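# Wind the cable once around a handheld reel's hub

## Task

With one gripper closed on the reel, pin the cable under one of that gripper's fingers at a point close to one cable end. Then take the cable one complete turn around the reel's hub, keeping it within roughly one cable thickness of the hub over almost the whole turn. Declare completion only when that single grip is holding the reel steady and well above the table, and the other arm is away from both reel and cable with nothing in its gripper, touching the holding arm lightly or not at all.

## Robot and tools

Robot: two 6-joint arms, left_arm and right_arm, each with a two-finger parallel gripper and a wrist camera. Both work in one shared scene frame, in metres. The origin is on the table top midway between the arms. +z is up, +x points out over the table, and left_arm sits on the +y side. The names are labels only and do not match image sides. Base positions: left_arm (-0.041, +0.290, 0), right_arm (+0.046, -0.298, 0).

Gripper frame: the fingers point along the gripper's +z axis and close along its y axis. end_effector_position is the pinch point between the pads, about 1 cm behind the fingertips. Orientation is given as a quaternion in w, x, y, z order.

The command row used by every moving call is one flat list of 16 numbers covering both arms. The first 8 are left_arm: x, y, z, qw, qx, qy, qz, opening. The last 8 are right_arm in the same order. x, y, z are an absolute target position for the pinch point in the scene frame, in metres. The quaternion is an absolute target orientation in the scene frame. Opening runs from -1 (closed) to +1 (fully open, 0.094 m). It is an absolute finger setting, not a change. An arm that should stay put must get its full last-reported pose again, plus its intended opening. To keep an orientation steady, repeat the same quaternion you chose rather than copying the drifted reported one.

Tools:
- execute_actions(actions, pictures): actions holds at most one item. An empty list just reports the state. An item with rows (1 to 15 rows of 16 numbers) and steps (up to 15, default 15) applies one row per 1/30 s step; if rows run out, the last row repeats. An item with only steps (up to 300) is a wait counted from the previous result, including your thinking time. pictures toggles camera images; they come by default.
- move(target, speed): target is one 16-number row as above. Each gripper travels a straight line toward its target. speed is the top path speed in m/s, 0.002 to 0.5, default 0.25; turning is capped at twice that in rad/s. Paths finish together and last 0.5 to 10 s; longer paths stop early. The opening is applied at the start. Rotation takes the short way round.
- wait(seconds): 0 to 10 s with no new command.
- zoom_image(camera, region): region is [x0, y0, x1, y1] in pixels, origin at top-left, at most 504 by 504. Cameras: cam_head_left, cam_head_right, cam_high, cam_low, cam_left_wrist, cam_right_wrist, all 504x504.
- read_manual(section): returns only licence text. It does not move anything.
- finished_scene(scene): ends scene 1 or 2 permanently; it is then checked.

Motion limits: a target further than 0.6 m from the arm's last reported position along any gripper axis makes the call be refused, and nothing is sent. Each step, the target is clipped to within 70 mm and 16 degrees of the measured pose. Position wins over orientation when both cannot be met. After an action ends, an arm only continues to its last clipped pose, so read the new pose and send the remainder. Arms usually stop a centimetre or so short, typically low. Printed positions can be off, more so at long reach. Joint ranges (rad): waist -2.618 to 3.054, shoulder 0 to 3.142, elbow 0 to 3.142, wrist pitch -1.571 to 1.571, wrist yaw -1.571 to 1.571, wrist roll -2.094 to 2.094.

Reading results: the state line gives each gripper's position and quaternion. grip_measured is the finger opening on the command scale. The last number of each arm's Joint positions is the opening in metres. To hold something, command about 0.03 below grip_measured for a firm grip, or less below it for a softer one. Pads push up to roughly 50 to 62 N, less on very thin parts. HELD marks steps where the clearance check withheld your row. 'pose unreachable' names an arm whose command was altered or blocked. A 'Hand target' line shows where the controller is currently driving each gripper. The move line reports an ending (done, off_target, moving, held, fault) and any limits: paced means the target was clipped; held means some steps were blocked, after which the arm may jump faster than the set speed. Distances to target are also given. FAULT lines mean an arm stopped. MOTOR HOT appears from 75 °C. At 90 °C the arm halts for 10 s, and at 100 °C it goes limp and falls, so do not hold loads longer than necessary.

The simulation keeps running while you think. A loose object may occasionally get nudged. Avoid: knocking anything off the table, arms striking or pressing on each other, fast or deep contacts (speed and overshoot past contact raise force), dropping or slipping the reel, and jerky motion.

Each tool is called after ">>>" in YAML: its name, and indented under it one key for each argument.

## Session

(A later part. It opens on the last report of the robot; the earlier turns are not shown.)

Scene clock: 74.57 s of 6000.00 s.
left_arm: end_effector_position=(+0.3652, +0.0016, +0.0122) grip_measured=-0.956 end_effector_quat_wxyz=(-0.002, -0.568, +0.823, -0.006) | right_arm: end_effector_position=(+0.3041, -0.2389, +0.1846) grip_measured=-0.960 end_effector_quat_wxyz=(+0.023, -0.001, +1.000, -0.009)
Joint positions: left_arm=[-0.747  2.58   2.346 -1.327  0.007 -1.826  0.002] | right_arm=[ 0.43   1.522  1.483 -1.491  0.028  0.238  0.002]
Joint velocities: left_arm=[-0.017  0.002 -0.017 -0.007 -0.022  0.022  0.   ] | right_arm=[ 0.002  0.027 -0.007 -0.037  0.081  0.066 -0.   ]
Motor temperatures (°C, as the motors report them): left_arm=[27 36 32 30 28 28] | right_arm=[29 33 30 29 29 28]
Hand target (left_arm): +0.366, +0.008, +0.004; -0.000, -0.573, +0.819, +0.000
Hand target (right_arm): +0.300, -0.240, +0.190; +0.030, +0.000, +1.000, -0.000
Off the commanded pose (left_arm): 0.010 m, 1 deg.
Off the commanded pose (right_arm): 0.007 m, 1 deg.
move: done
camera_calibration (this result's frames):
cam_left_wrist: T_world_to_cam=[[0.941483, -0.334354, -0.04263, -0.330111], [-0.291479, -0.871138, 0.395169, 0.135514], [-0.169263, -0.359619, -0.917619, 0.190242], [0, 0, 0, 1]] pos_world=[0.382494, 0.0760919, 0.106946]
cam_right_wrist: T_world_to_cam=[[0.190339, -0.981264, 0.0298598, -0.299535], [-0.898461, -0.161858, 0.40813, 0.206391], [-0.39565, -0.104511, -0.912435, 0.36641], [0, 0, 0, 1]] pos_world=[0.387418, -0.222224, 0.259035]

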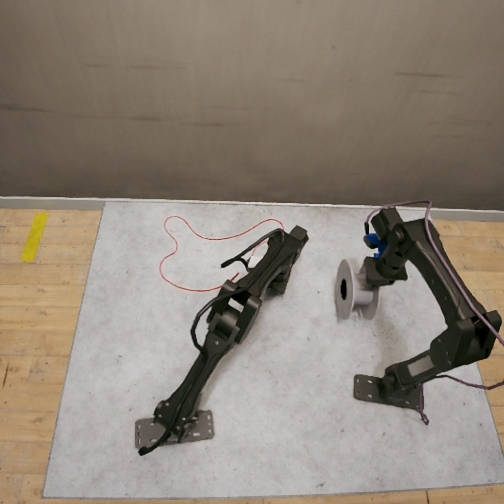

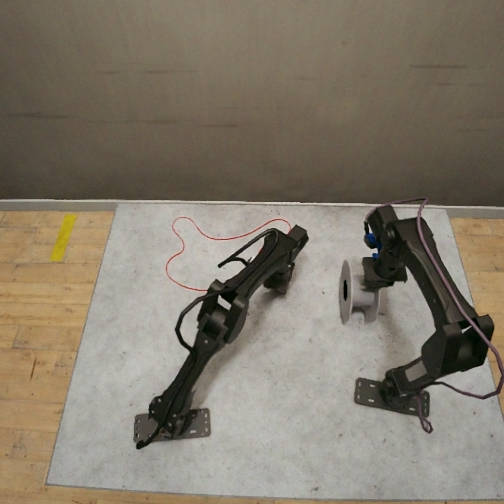

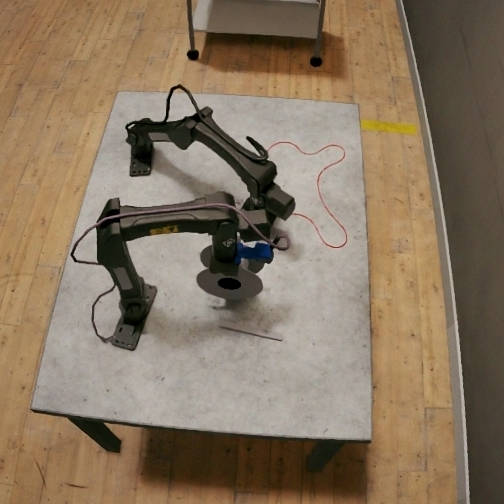

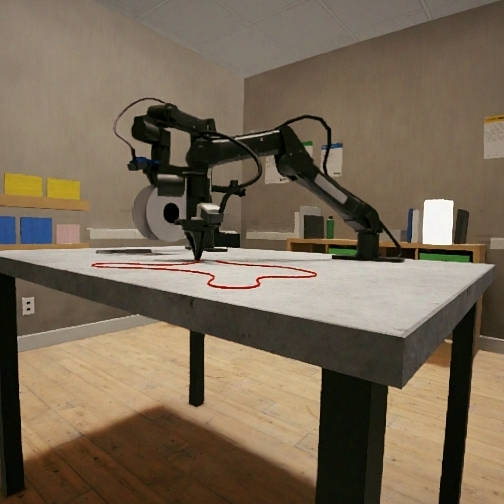

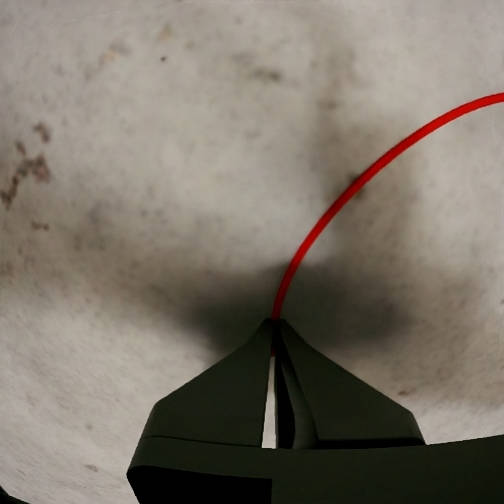

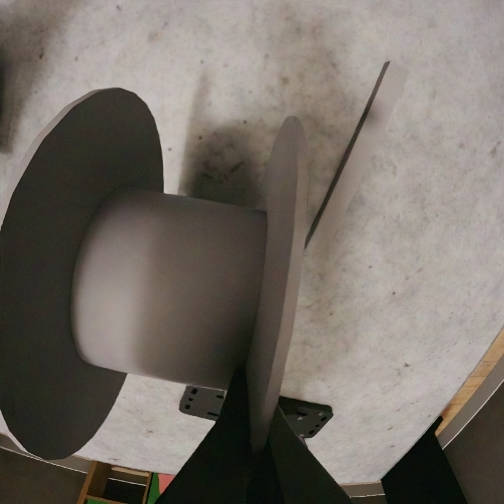

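>>> move:
  target: [0.13,0.03,0.03,0,0,1,0,-0.98,0.3,-0.24,0.19,0.03,0,1,0,-0.98]
  speed: 0.17

>>> execute_actions:
  actions:
    - {"rows":[[0.13,0.03,0.015,0,0,1,0,-0.98,0.3,-0.24,0.19,0.03,0,1,0,-0.98],[0.13,0.03,0.015,0,0,1,0,-0.98,0.3,-0.24,0.19,0.03,0,1,0,-0.98],[0.13,0.03,0.015,0,0,1,0,-0.98,0.3,-0.24,0.19,0.03,0,1,0,-0.98],[0.13,0.03,0.015,0,0,1,0,-0.98,0.3,-0.24,0.19,0.03,0,1,0,-0.98],[0.13,0.03,0.015,0,0,1,0,0,0.3,-0.24,0.19,0.03,0,1,0,-0.98]],"steps":14}
  pictures: false

>>> move:
  target: [0.2,0.1,0.17,0,0,1,0,0,0.3,-0.24,0.19,0.03,0,1,0,-0.98]

Scene clock: 85.57 s of 6000.00 s.
left_arm: end_effector_position=(+0.1321, +0.0330, +0.0283) grip_measured=-0.956 end_effector_quat_wxyz=(-0.009, -0.008, +1.000, +0.008) | right_arm: end_effector_position=(+0.3041, -0.2389, +0.1846) grip_measured=-0.960 end_effector_quat_wxyz=(+0.023, -0.001, +1.000, -0.009)
Joint positions: left_arm=[-1.108  1.813  1.173 -0.954  0.007 -0.994  0.002] | right_arm=[ 0.43   1.522  1.483 -1.491  0.028  0.238  0.002]
Joint velocities: left_arm=[ 0.007  0.012 -0.002  0.007 -0.022 -0.051 -0.   ] | right_arm=[-0.017  0.017 -0.002  0.037 -0.022 -0.051 -0.   ]
Motor temperatures (°C, as the motors report them): left_arm=[27 37 32 30 28 28] | right_arm=[29 33 30 29 29 28]
Hand target (left_arm): +0.131, +0.033, +0.031; -0.001, -0.000, +1.000, +0.002
Hand target (right_arm): +0.300, -0.240, +0.190; +0.030, +0.000, +1.000, -0.000
Off the commanded pose (left_arm): 0.004 m, 2 deg.
Off the commanded pose (right_arm): 0.007 m, 1 deg.
After step 180, 1.07 s passed at rest.
move: done
camera_calibration (this result's frames):
cam_left_wrist: T_world_to_cam=[[0.0368208, -0.997114, -0.0663904, 0.0425733], [-0.913144, -0.0605604, 0.403114, 0.14375], [-0.405971, 0.045781, -0.912738, 0.194557], [0, 0, 0, 1]] pos_world=[0.208682, 0.042249, 0.122458]
cam_right_wrist: T_world_to_cam=[[0.190339, -0.981264, 0.0298598, -0.299535], [-0.898461, -0.161858, 0.40813, 0.206391], [-0.39565, -0.104511, -0.912435, 0.36641], [0, 0, 0, 1]] pos_world=[0.387418, -0.222224, 0.259035]

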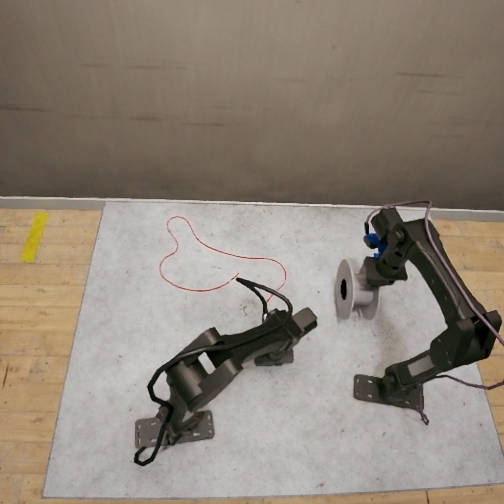

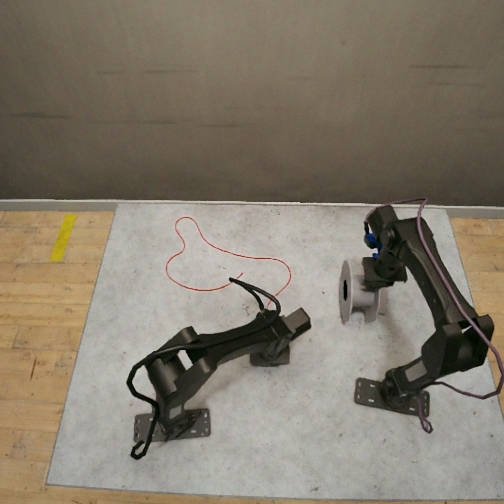

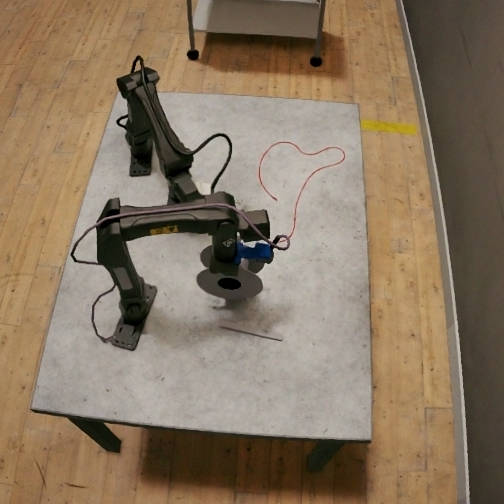

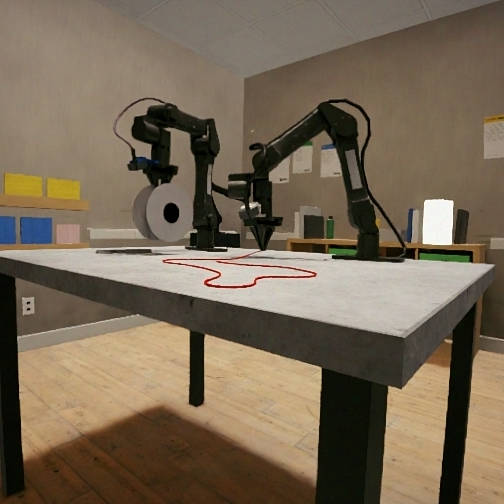

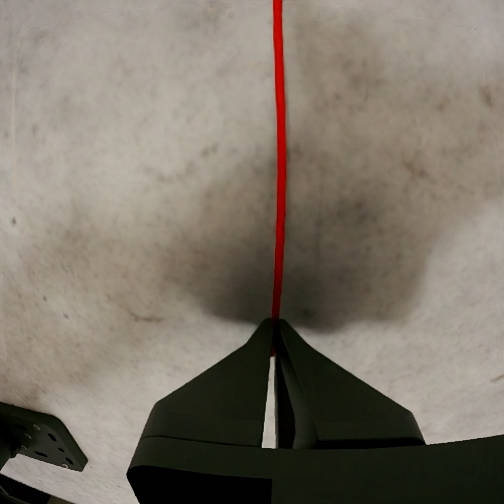

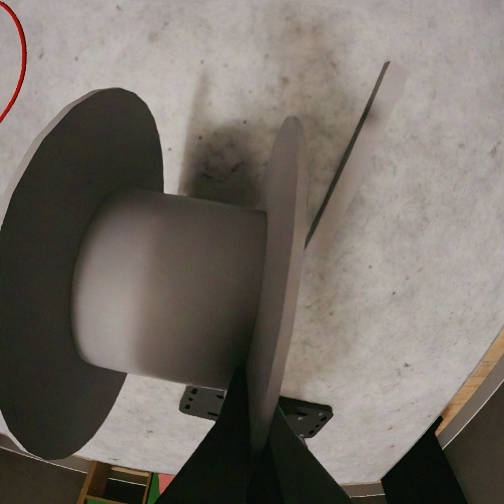

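Scene clock: 86.03 s of 6000.00 s.
left_arm: end_effector_position=(+0.1329, +0.0291, +0.0199) grip_measured=-0.003 end_effector_quat_wxyz=(-0.001, -0.005, +1.000, -0.004) | right_arm: end_effector_position=(+0.3041, -0.2389, +0.1846) grip_measured=-0.960 end_effector_quat_wxyz=(+0.023, -0.001, +1.000, -0.009)
Joint positions: left_arm=[-1.113  1.813  1.137 -0.889  0.007 -0.994  0.047] | right_arm=[ 0.43   1.522  1.483 -1.491  0.028  0.238  0.002]
Joint velocities: left_arm=[-0.007 -0.012 -0.002  0.037 -0.007  0.037 -0.   ] | right_arm=[-0.027  0.007  0.002 -0.051  0.022  0.007 -0.   ]
Motor temperatures (°C, as the motors report them): left_arm=[27 37 32 30 28 28] | right_arm=[29 33 30 29 29 28]
Hand target (left_arm): +0.130, +0.030, +0.015; -0.000, +0.000, +1.000, +0.000
Hand target (right_arm): +0.300, -0.240, +0.190; +0.030, +0.000, +1.000, -0.000
Off the commanded pose (left_arm): 0.006 m, 1 deg.
Off the commanded pose (right_arm): 0.007 m, 1 deg.
Steps of this call (steps 1 to 14: all 14 steps of this action). Readings (end_effector_position):
1: left_arm (+0.1324, +0.0324, +0.0270) | right_arm (+0.3041, -0.2389, +0.1846)
2: left_arm (+0.1326, +0.0316, +0.0253) | right_arm (+0.3041, -0.2389, +0.1846)
4: left_arm (+0.1314, +0.0323, +0.0218) | right_arm (+0.3041, -0.2389, +0.1846)
8: left_arm (+0.1311, +0.0317, +0.0199) | right_arm (+0.3041, -0.2389, +0.1846)
14: the state above

Scene clock: 87.73 s of 6000.00 s.
left_arm: end_effector_position=(+0.1986, +0.0988, +0.1655) grip_measured=-0.003 end_effector_quat_wxyz=(-0.002, -0.001, +1.000, -0.002) | right_arm: end_effector_position=(+0.3041, -0.2389, +0.1846) grip_measured=-0.960 end_effector_quat_wxyz=(+0.023, -0.001, +1.000, -0.009)
Joint positions: left_arm=[-0.804  1.71   1.604 -1.466  0.006 -0.676  0.047] | right_arm=[ 0.43   1.522  1.483 -1.491  0.028  0.238  0.002]
Joint velocities: left_arm=[ 0.017 -0.017  0.007 -0.081 -0.051 -0.022 -0.001] | right_arm=[-0.007 -0.007 -0.012 -0.022  0.007  0.037  0.001]
Motor temperatures (°C, as the motors report them): left_arm=[27 37 32 29 28 28] | right_arm=[29 33 30 29 29 28]
Hand target (left_arm): +0.202, +0.099, +0.170; +0.001, -0.000, +1.000, -0.002
Hand target (right_arm): +0.300, -0.240, +0.190; +0.030, +0.000, +1.000, -0.000
Off the commanded pose (left_arm): 0.005 m, 0 deg.
Off the commanded pose (right_arm): 0.007 m, 1 deg.
move: done
camera_calibration (this result's frames):
cam_left_wrist: T_world_to_cam=[[0.023933, -0.998678, -0.0454872, 0.114081], [-0.919658, -0.0398344, 0.390695, 0.154463], [-0.39199, 0.0324822, -0.919396, 0.343441], [0, 0, 0, 1]] pos_world=[0.273949, 0.108927, 0.2606]
cam_right_wrist: T_world_to_cam=[[0.190339, -0.981264, 0.0298598, -0.299535], [-0.898461, -0.161858, 0.40813, 0.206391], [-0.39565, -0.104511, -0.912435, 0.36641], [0, 0, 0, 1]] pos_world=[0.387418, -0.222224, 0.259035]

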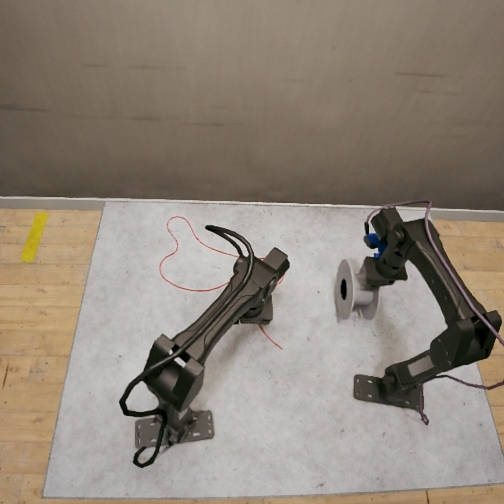

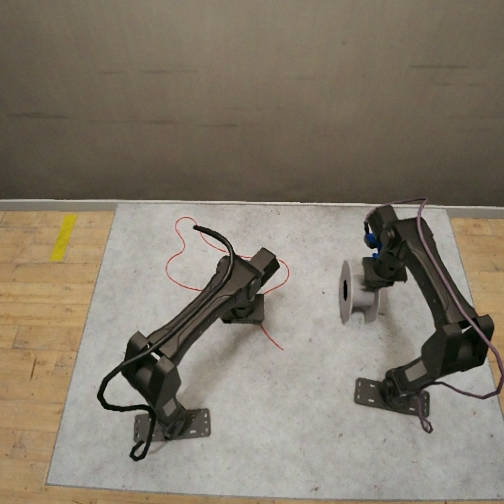

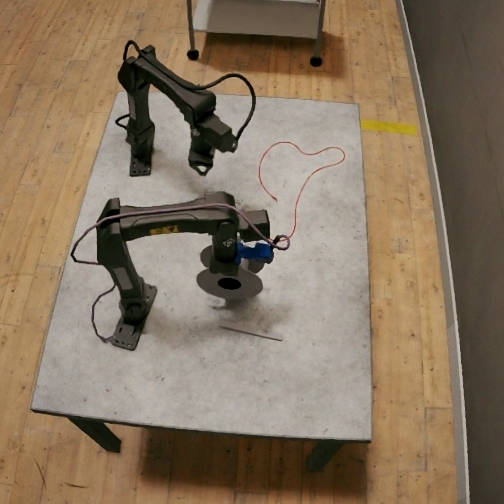

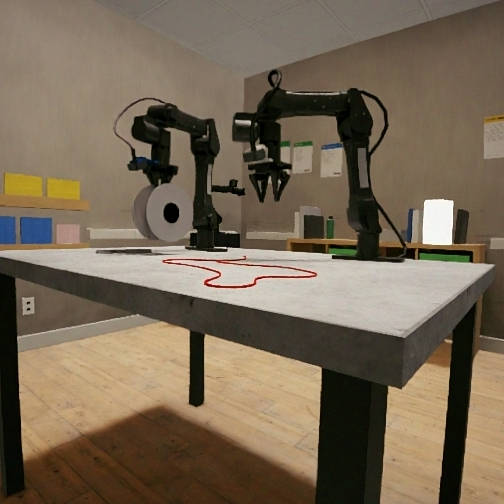

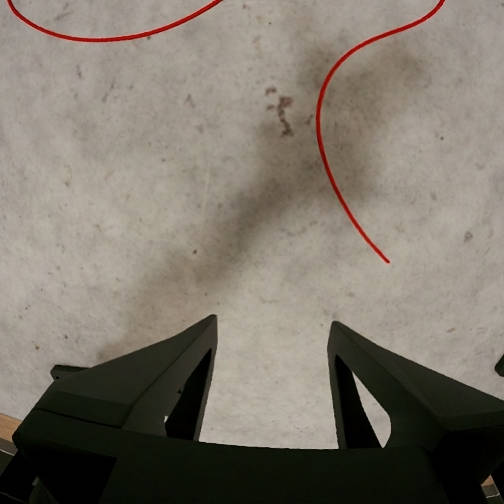

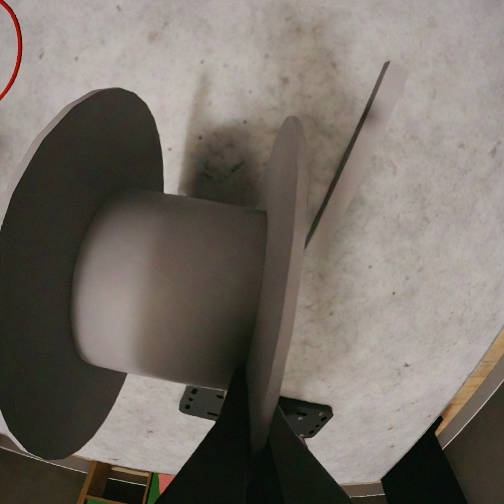

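>>> move:
  target: [0.36,0.27,0.17,0,0,1,0,0,0.29,-0.15,0.2,0.03,0,1,0.03,-0.98]

>>> move:
  target: [0.42,0.26,0.15,0.05,0,1,0,0,0.285,0.012,0.185,0,0,1,0.04,-0.98]
  speed: 0.15

Scene clock: 94.47 s of 6000.00 s.
left_arm: end_effector_position=(+0.3614, +0.2693, +0.1622) grip_measured=-0.003 end_effector_quat_wxyz=(+0.012, -0.005, +1.000, -0.002) | right_arm: end_effector_position=(+0.2866, -0.1562, +0.1931) grip_measured=-0.960 end_effector_quat_wxyz=(+0.023, -0.000, +0.999, +0.022)
Joint positions: left_arm=[-0.182  2.097  2.112 -1.561  0.003 -0.063  0.047] | right_arm=[ 0.709  1.565  1.558 -1.503 -0.015  0.52   0.002]
Joint velocities: left_arm=[ 0.002  0.002 -0.002 -0.022 -0.066  0.022  0.   ] | right_arm=[ 0.007 -0.007  0.002 -0.125 -0.037 -0.022 -0.001]
Motor temperatures (°C, as the motors report them): left_arm=[27 35 32 29 28 28] | right_arm=[29 33 30 29 29 28]
Hand target (left_arm): +0.364, +0.268, +0.169; +0.019, +0.000, +1.000, -0.003
Hand target (right_arm): +0.290, -0.150, +0.200; +0.030, -0.000, +0.999, +0.034
Off the commanded pose (left_arm): 0.008 m, 2 deg.
Off the commanded pose (right_arm): 0.010 m, 1 deg.
joint sent to its limit (left arm) — the command would take joint 4 (wrist pitch) past its lower limit, so that joint was sent only as far as its limit.
move: done
camera_calibration (this result's frames):
cam_left_wrist: T_world_to_cam=[[0.0336279, -0.998435, -0.0446799, 0.276611], [-0.930091, -0.0476252, 0.364228, 0.322452], [-0.365786, 0.0293082, -0.930238, 0.391851], [0, 0, 0, 1]] pos_world=[0.433942, 0.28005, 0.259428]
cam_right_wrist: T_world_to_cam=[[0.189776, -0.981347, -0.0307246, -0.203455], [-0.898269, -0.186172, 0.398062, 0.198728], [-0.396357, -0.0479435, -0.916844, 0.385801], [0, 0, 0, 1]] pos_world=[0.370037, -0.144166, 0.268362]

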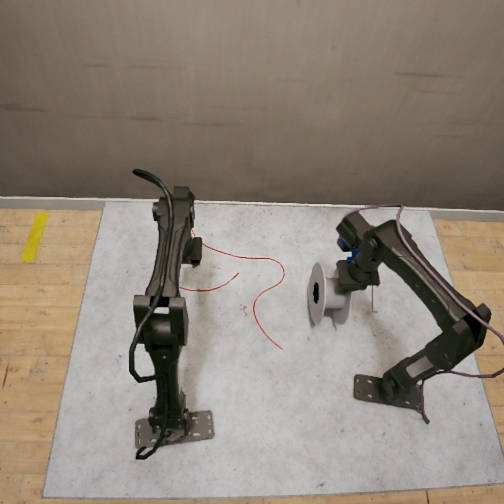

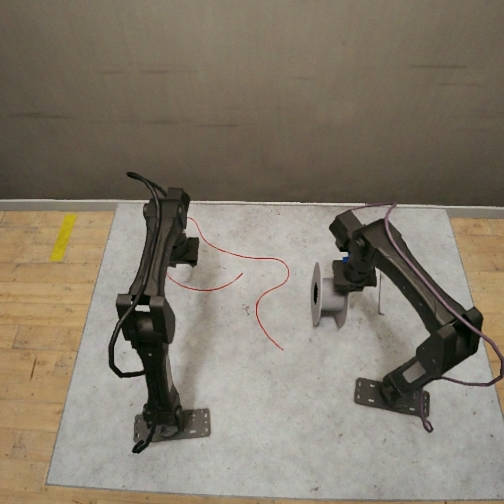

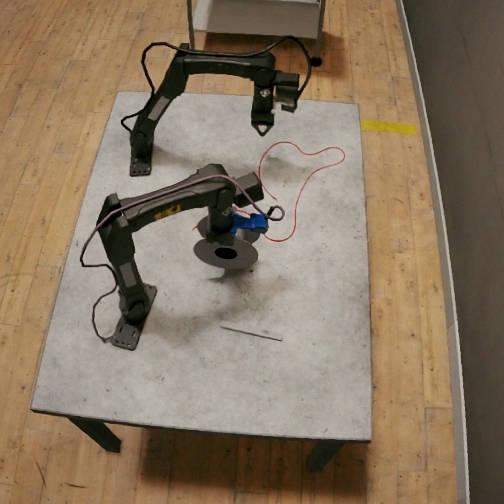

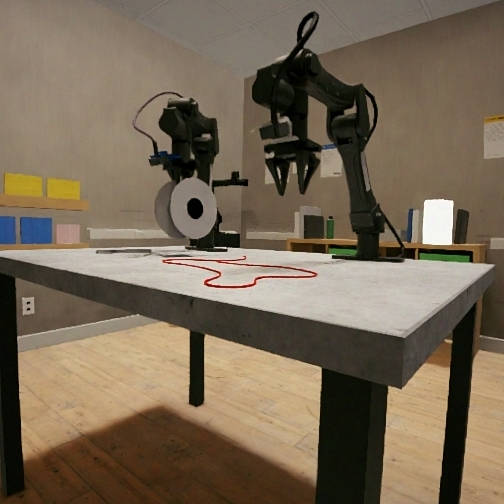

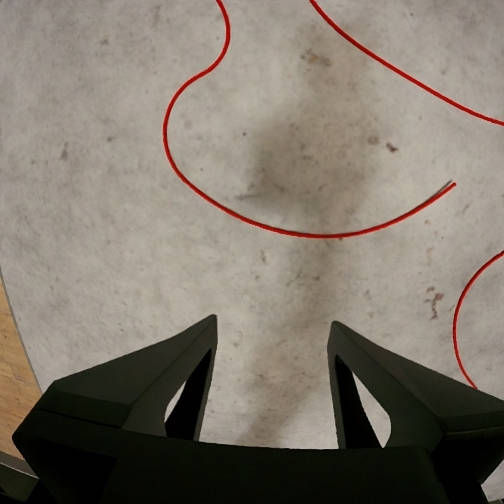

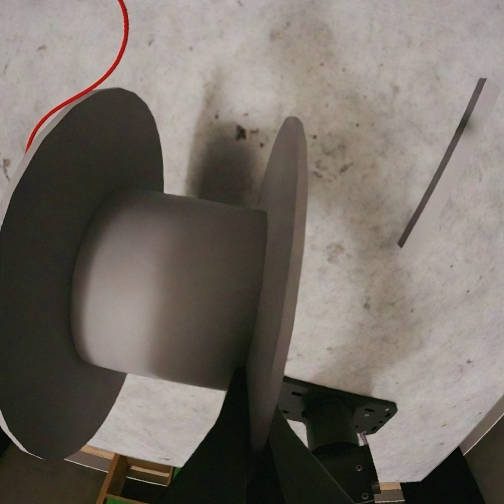

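Scene clock: 96.13 s of 6000.00 s.
left_arm: end_effector_position=(+0.4154, +0.2625, +0.1451) grip_measured=-0.003 end_effector_quat_wxyz=(+0.042, -0.001, +0.999, -0.003) | right_arm: end_effector_position=(+0.2836, +0.0070, +0.1763) grip_measured=-0.960 end_effector_quat_wxyz=(-0.005, -0.002, +0.999, +0.033)
Joint positions: left_arm=[-0.192  2.302  2.374 -1.559 -0.    -0.065  0.047] | right_arm=[ 1.073  2.01   2.038 -1.555 -0.05   0.882  0.002]
Joint velocities: left_arm=[ 0.012 -0.002 -0.007  0.007  0.022  0.037  0.   ] | right_arm=[-0.002  0.007 -0.002 -0.051  0.007  0.051 -0.001]
Motor temperatures (°C, as the motors report them): left_arm=[27 36 32 29 28 28] | right_arm=[29 33 30 29 29 28]
Hand target (left_arm): +0.419, +0.259, +0.150; +0.050, +0.000, +0.999, -0.000
Hand target (right_arm): +0.285, +0.013, +0.186; +0.001, +0.000, +0.999, +0.049
Off the commanded pose (left_arm): 0.007 m, 1 deg.
Off the commanded pose (right_arm): 0.010 m, 1 deg.
joint sent to its limit (right arm) — the command would take joint 4 (wrist pitch) past its lower limit, so that joint was sent only as far as its limit.
move: done
camera_calibration (this result's frames):
cam_left_wrist: T_world_to_cam=[[0.0283696, -0.998698, -0.0423946, 0.269137], [-0.950356, -0.0400952, 0.308572, 0.393107], [-0.30987, 0.0315359, -0.950256, 0.374982], [0, 0, 0, 1]] pos_world=[0.482152, 0.272723, 0.246437]
cam_right_wrist: T_world_to_cam=[[0.191328, -0.979491, -0.0631725, -0.0379505], [-0.873528, -0.199273, 0.444116, 0.218073], [-0.447596, -0.0297885, -0.89374, 0.387436], [0, 0, 0, 1]] pos_world=[0.371169, 0.017825, 0.24702]

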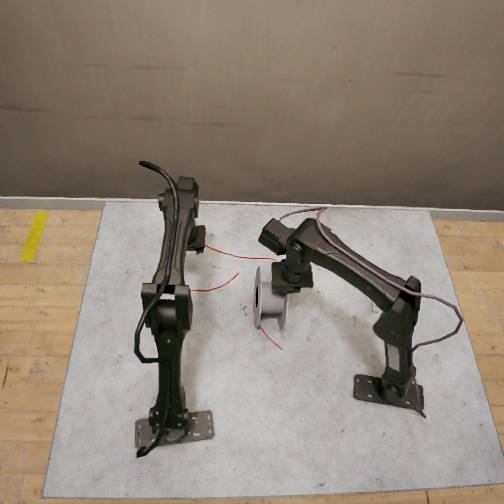

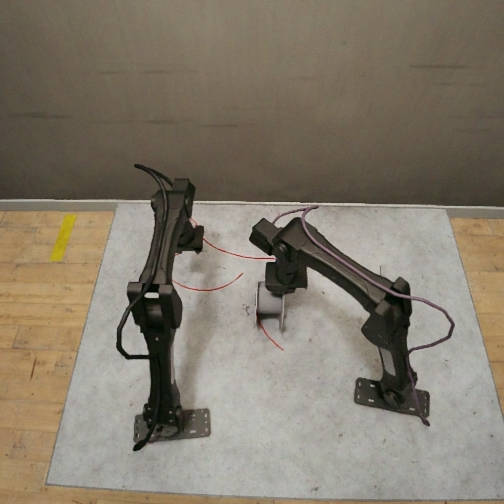

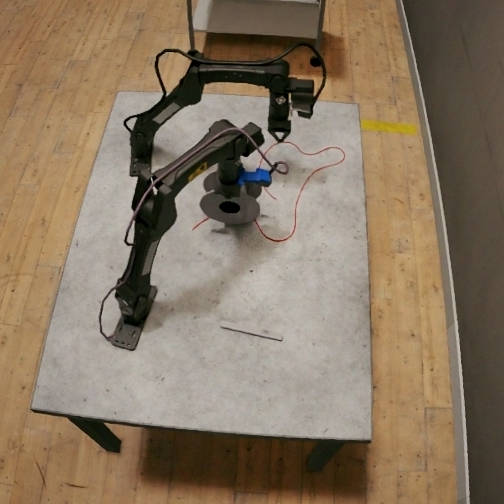

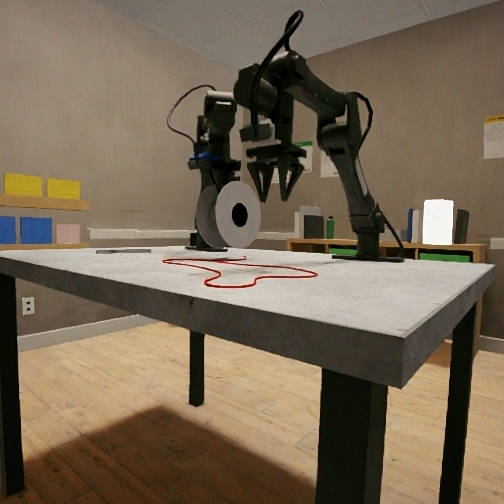

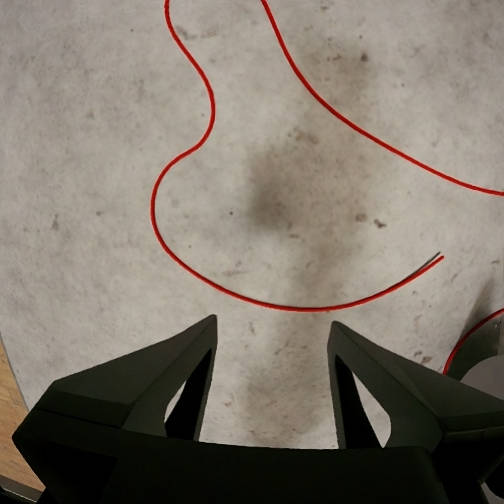

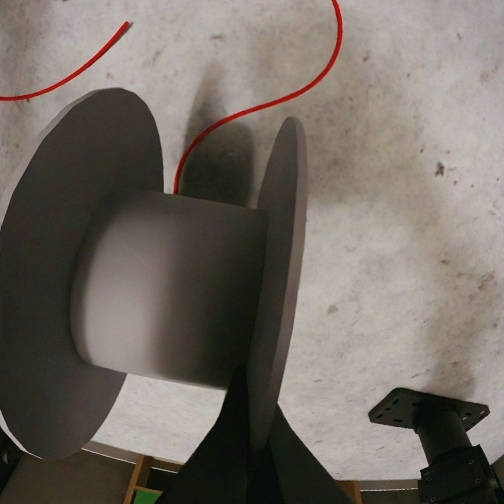

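>>> move:
  target: [0.42,0.26,0.15,0.05,0,1,0,0,0.285,0.016,0.15,0,0,1,0.04,-0.98]

Scene clock: 106.93 s of 6000.00 s.
left_arm: end_effector_position=(+0.4154, +0.2625, +0.1451) grip_measured=-0.003 end_effector_quat_wxyz=(+0.042, -0.001, +0.999, -0.003) | right_arm: end_effector_position=(+0.2866, +0.0119, +0.1495) grip_measured=-0.960 end_effector_quat_wxyz=(-0.006, +0.002, +0.999, +0.033)
Joint positions: left_arm=[-0.192  2.302  2.374 -1.559 -0.    -0.065  0.047] | right_arm=[ 1.074  2.01   1.93  -1.446 -0.052  0.891  0.002]
Joint velocities: left_arm=[-0.007  0.012 -0.017  0.022  0.037  0.037 -0.   ] | right_arm=[-0.007  0.002  0.002 -0.037  0.081 -0.022 -0.   ]
Motor temperatures (°C, as the motors report them): left_arm=[27 36 33 29 28 28] | right_arm=[29 34 31 29 29 28]
Hand target (left_arm): +0.420, +0.260, +0.150; +0.051, +0.000, +0.999, -0.000
Hand target (right_arm): +0.285, +0.016, +0.150; -0.000, +0.000, +0.999, +0.040
Off the commanded pose (left_arm): 0.007 m, 1 deg.
Off the commanded pose (right_arm): 0.004 m, 1 deg.
After step 180, 3.87 s passed at rest.
move: done
camera_calibration (this result's frames):
cam_left_wrist: T_world_to_cam=[[0.0283696, -0.998698, -0.0423946, 0.269137], [-0.950356, -0.0400952, 0.308572, 0.393107], [-0.30987, 0.0315359, -0.950256, 0.374982], [0, 0, 0, 1]] pos_world=[0.482152, 0.272723, 0.246437]
cam_right_wrist: T_world_to_cam=[[0.183809, -0.980888, -0.0638132, -0.0331309], [-0.874239, -0.192811, 0.445566, 0.233472], [-0.449355, -0.0261109, -0.892972, 0.365334], [0, 0, 0, 1]] pos_world=[0.374365, 0.0220575, 0.220091]

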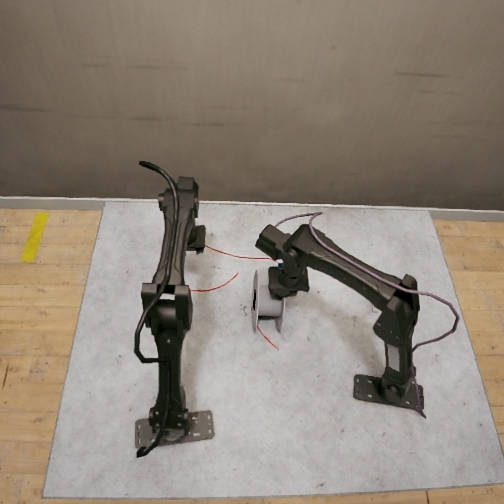

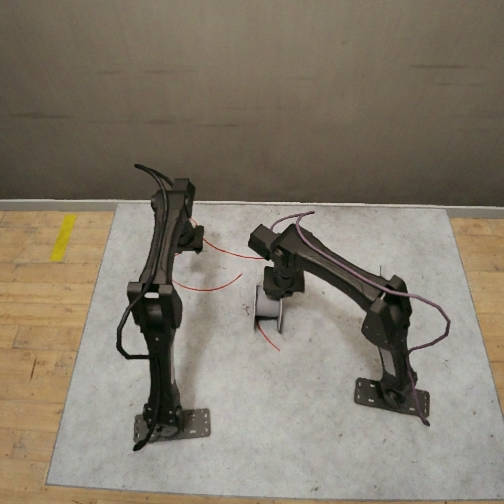

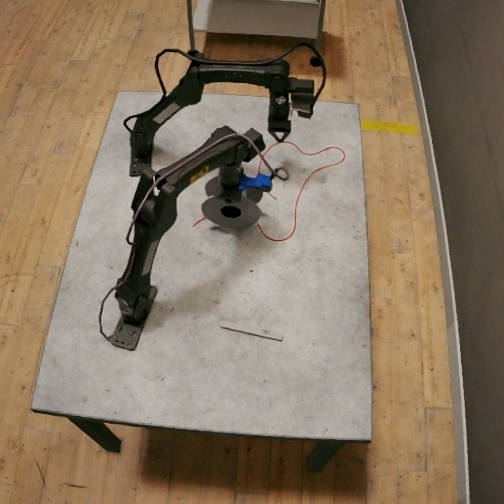

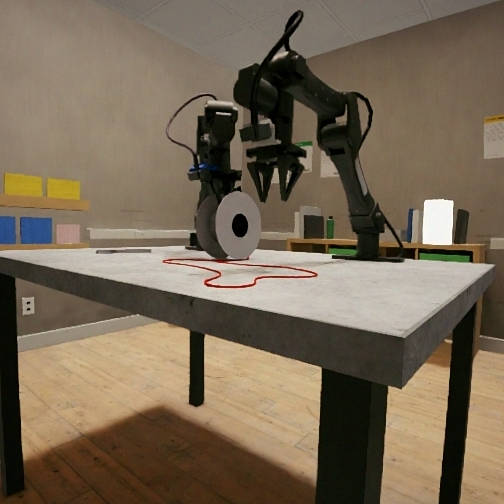

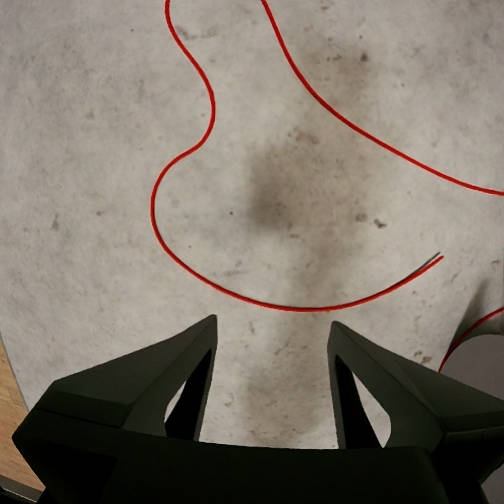

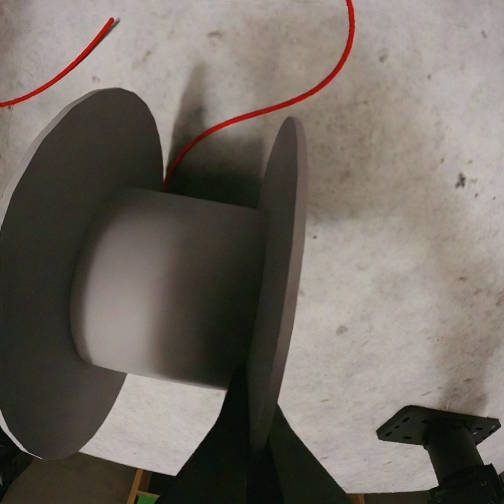

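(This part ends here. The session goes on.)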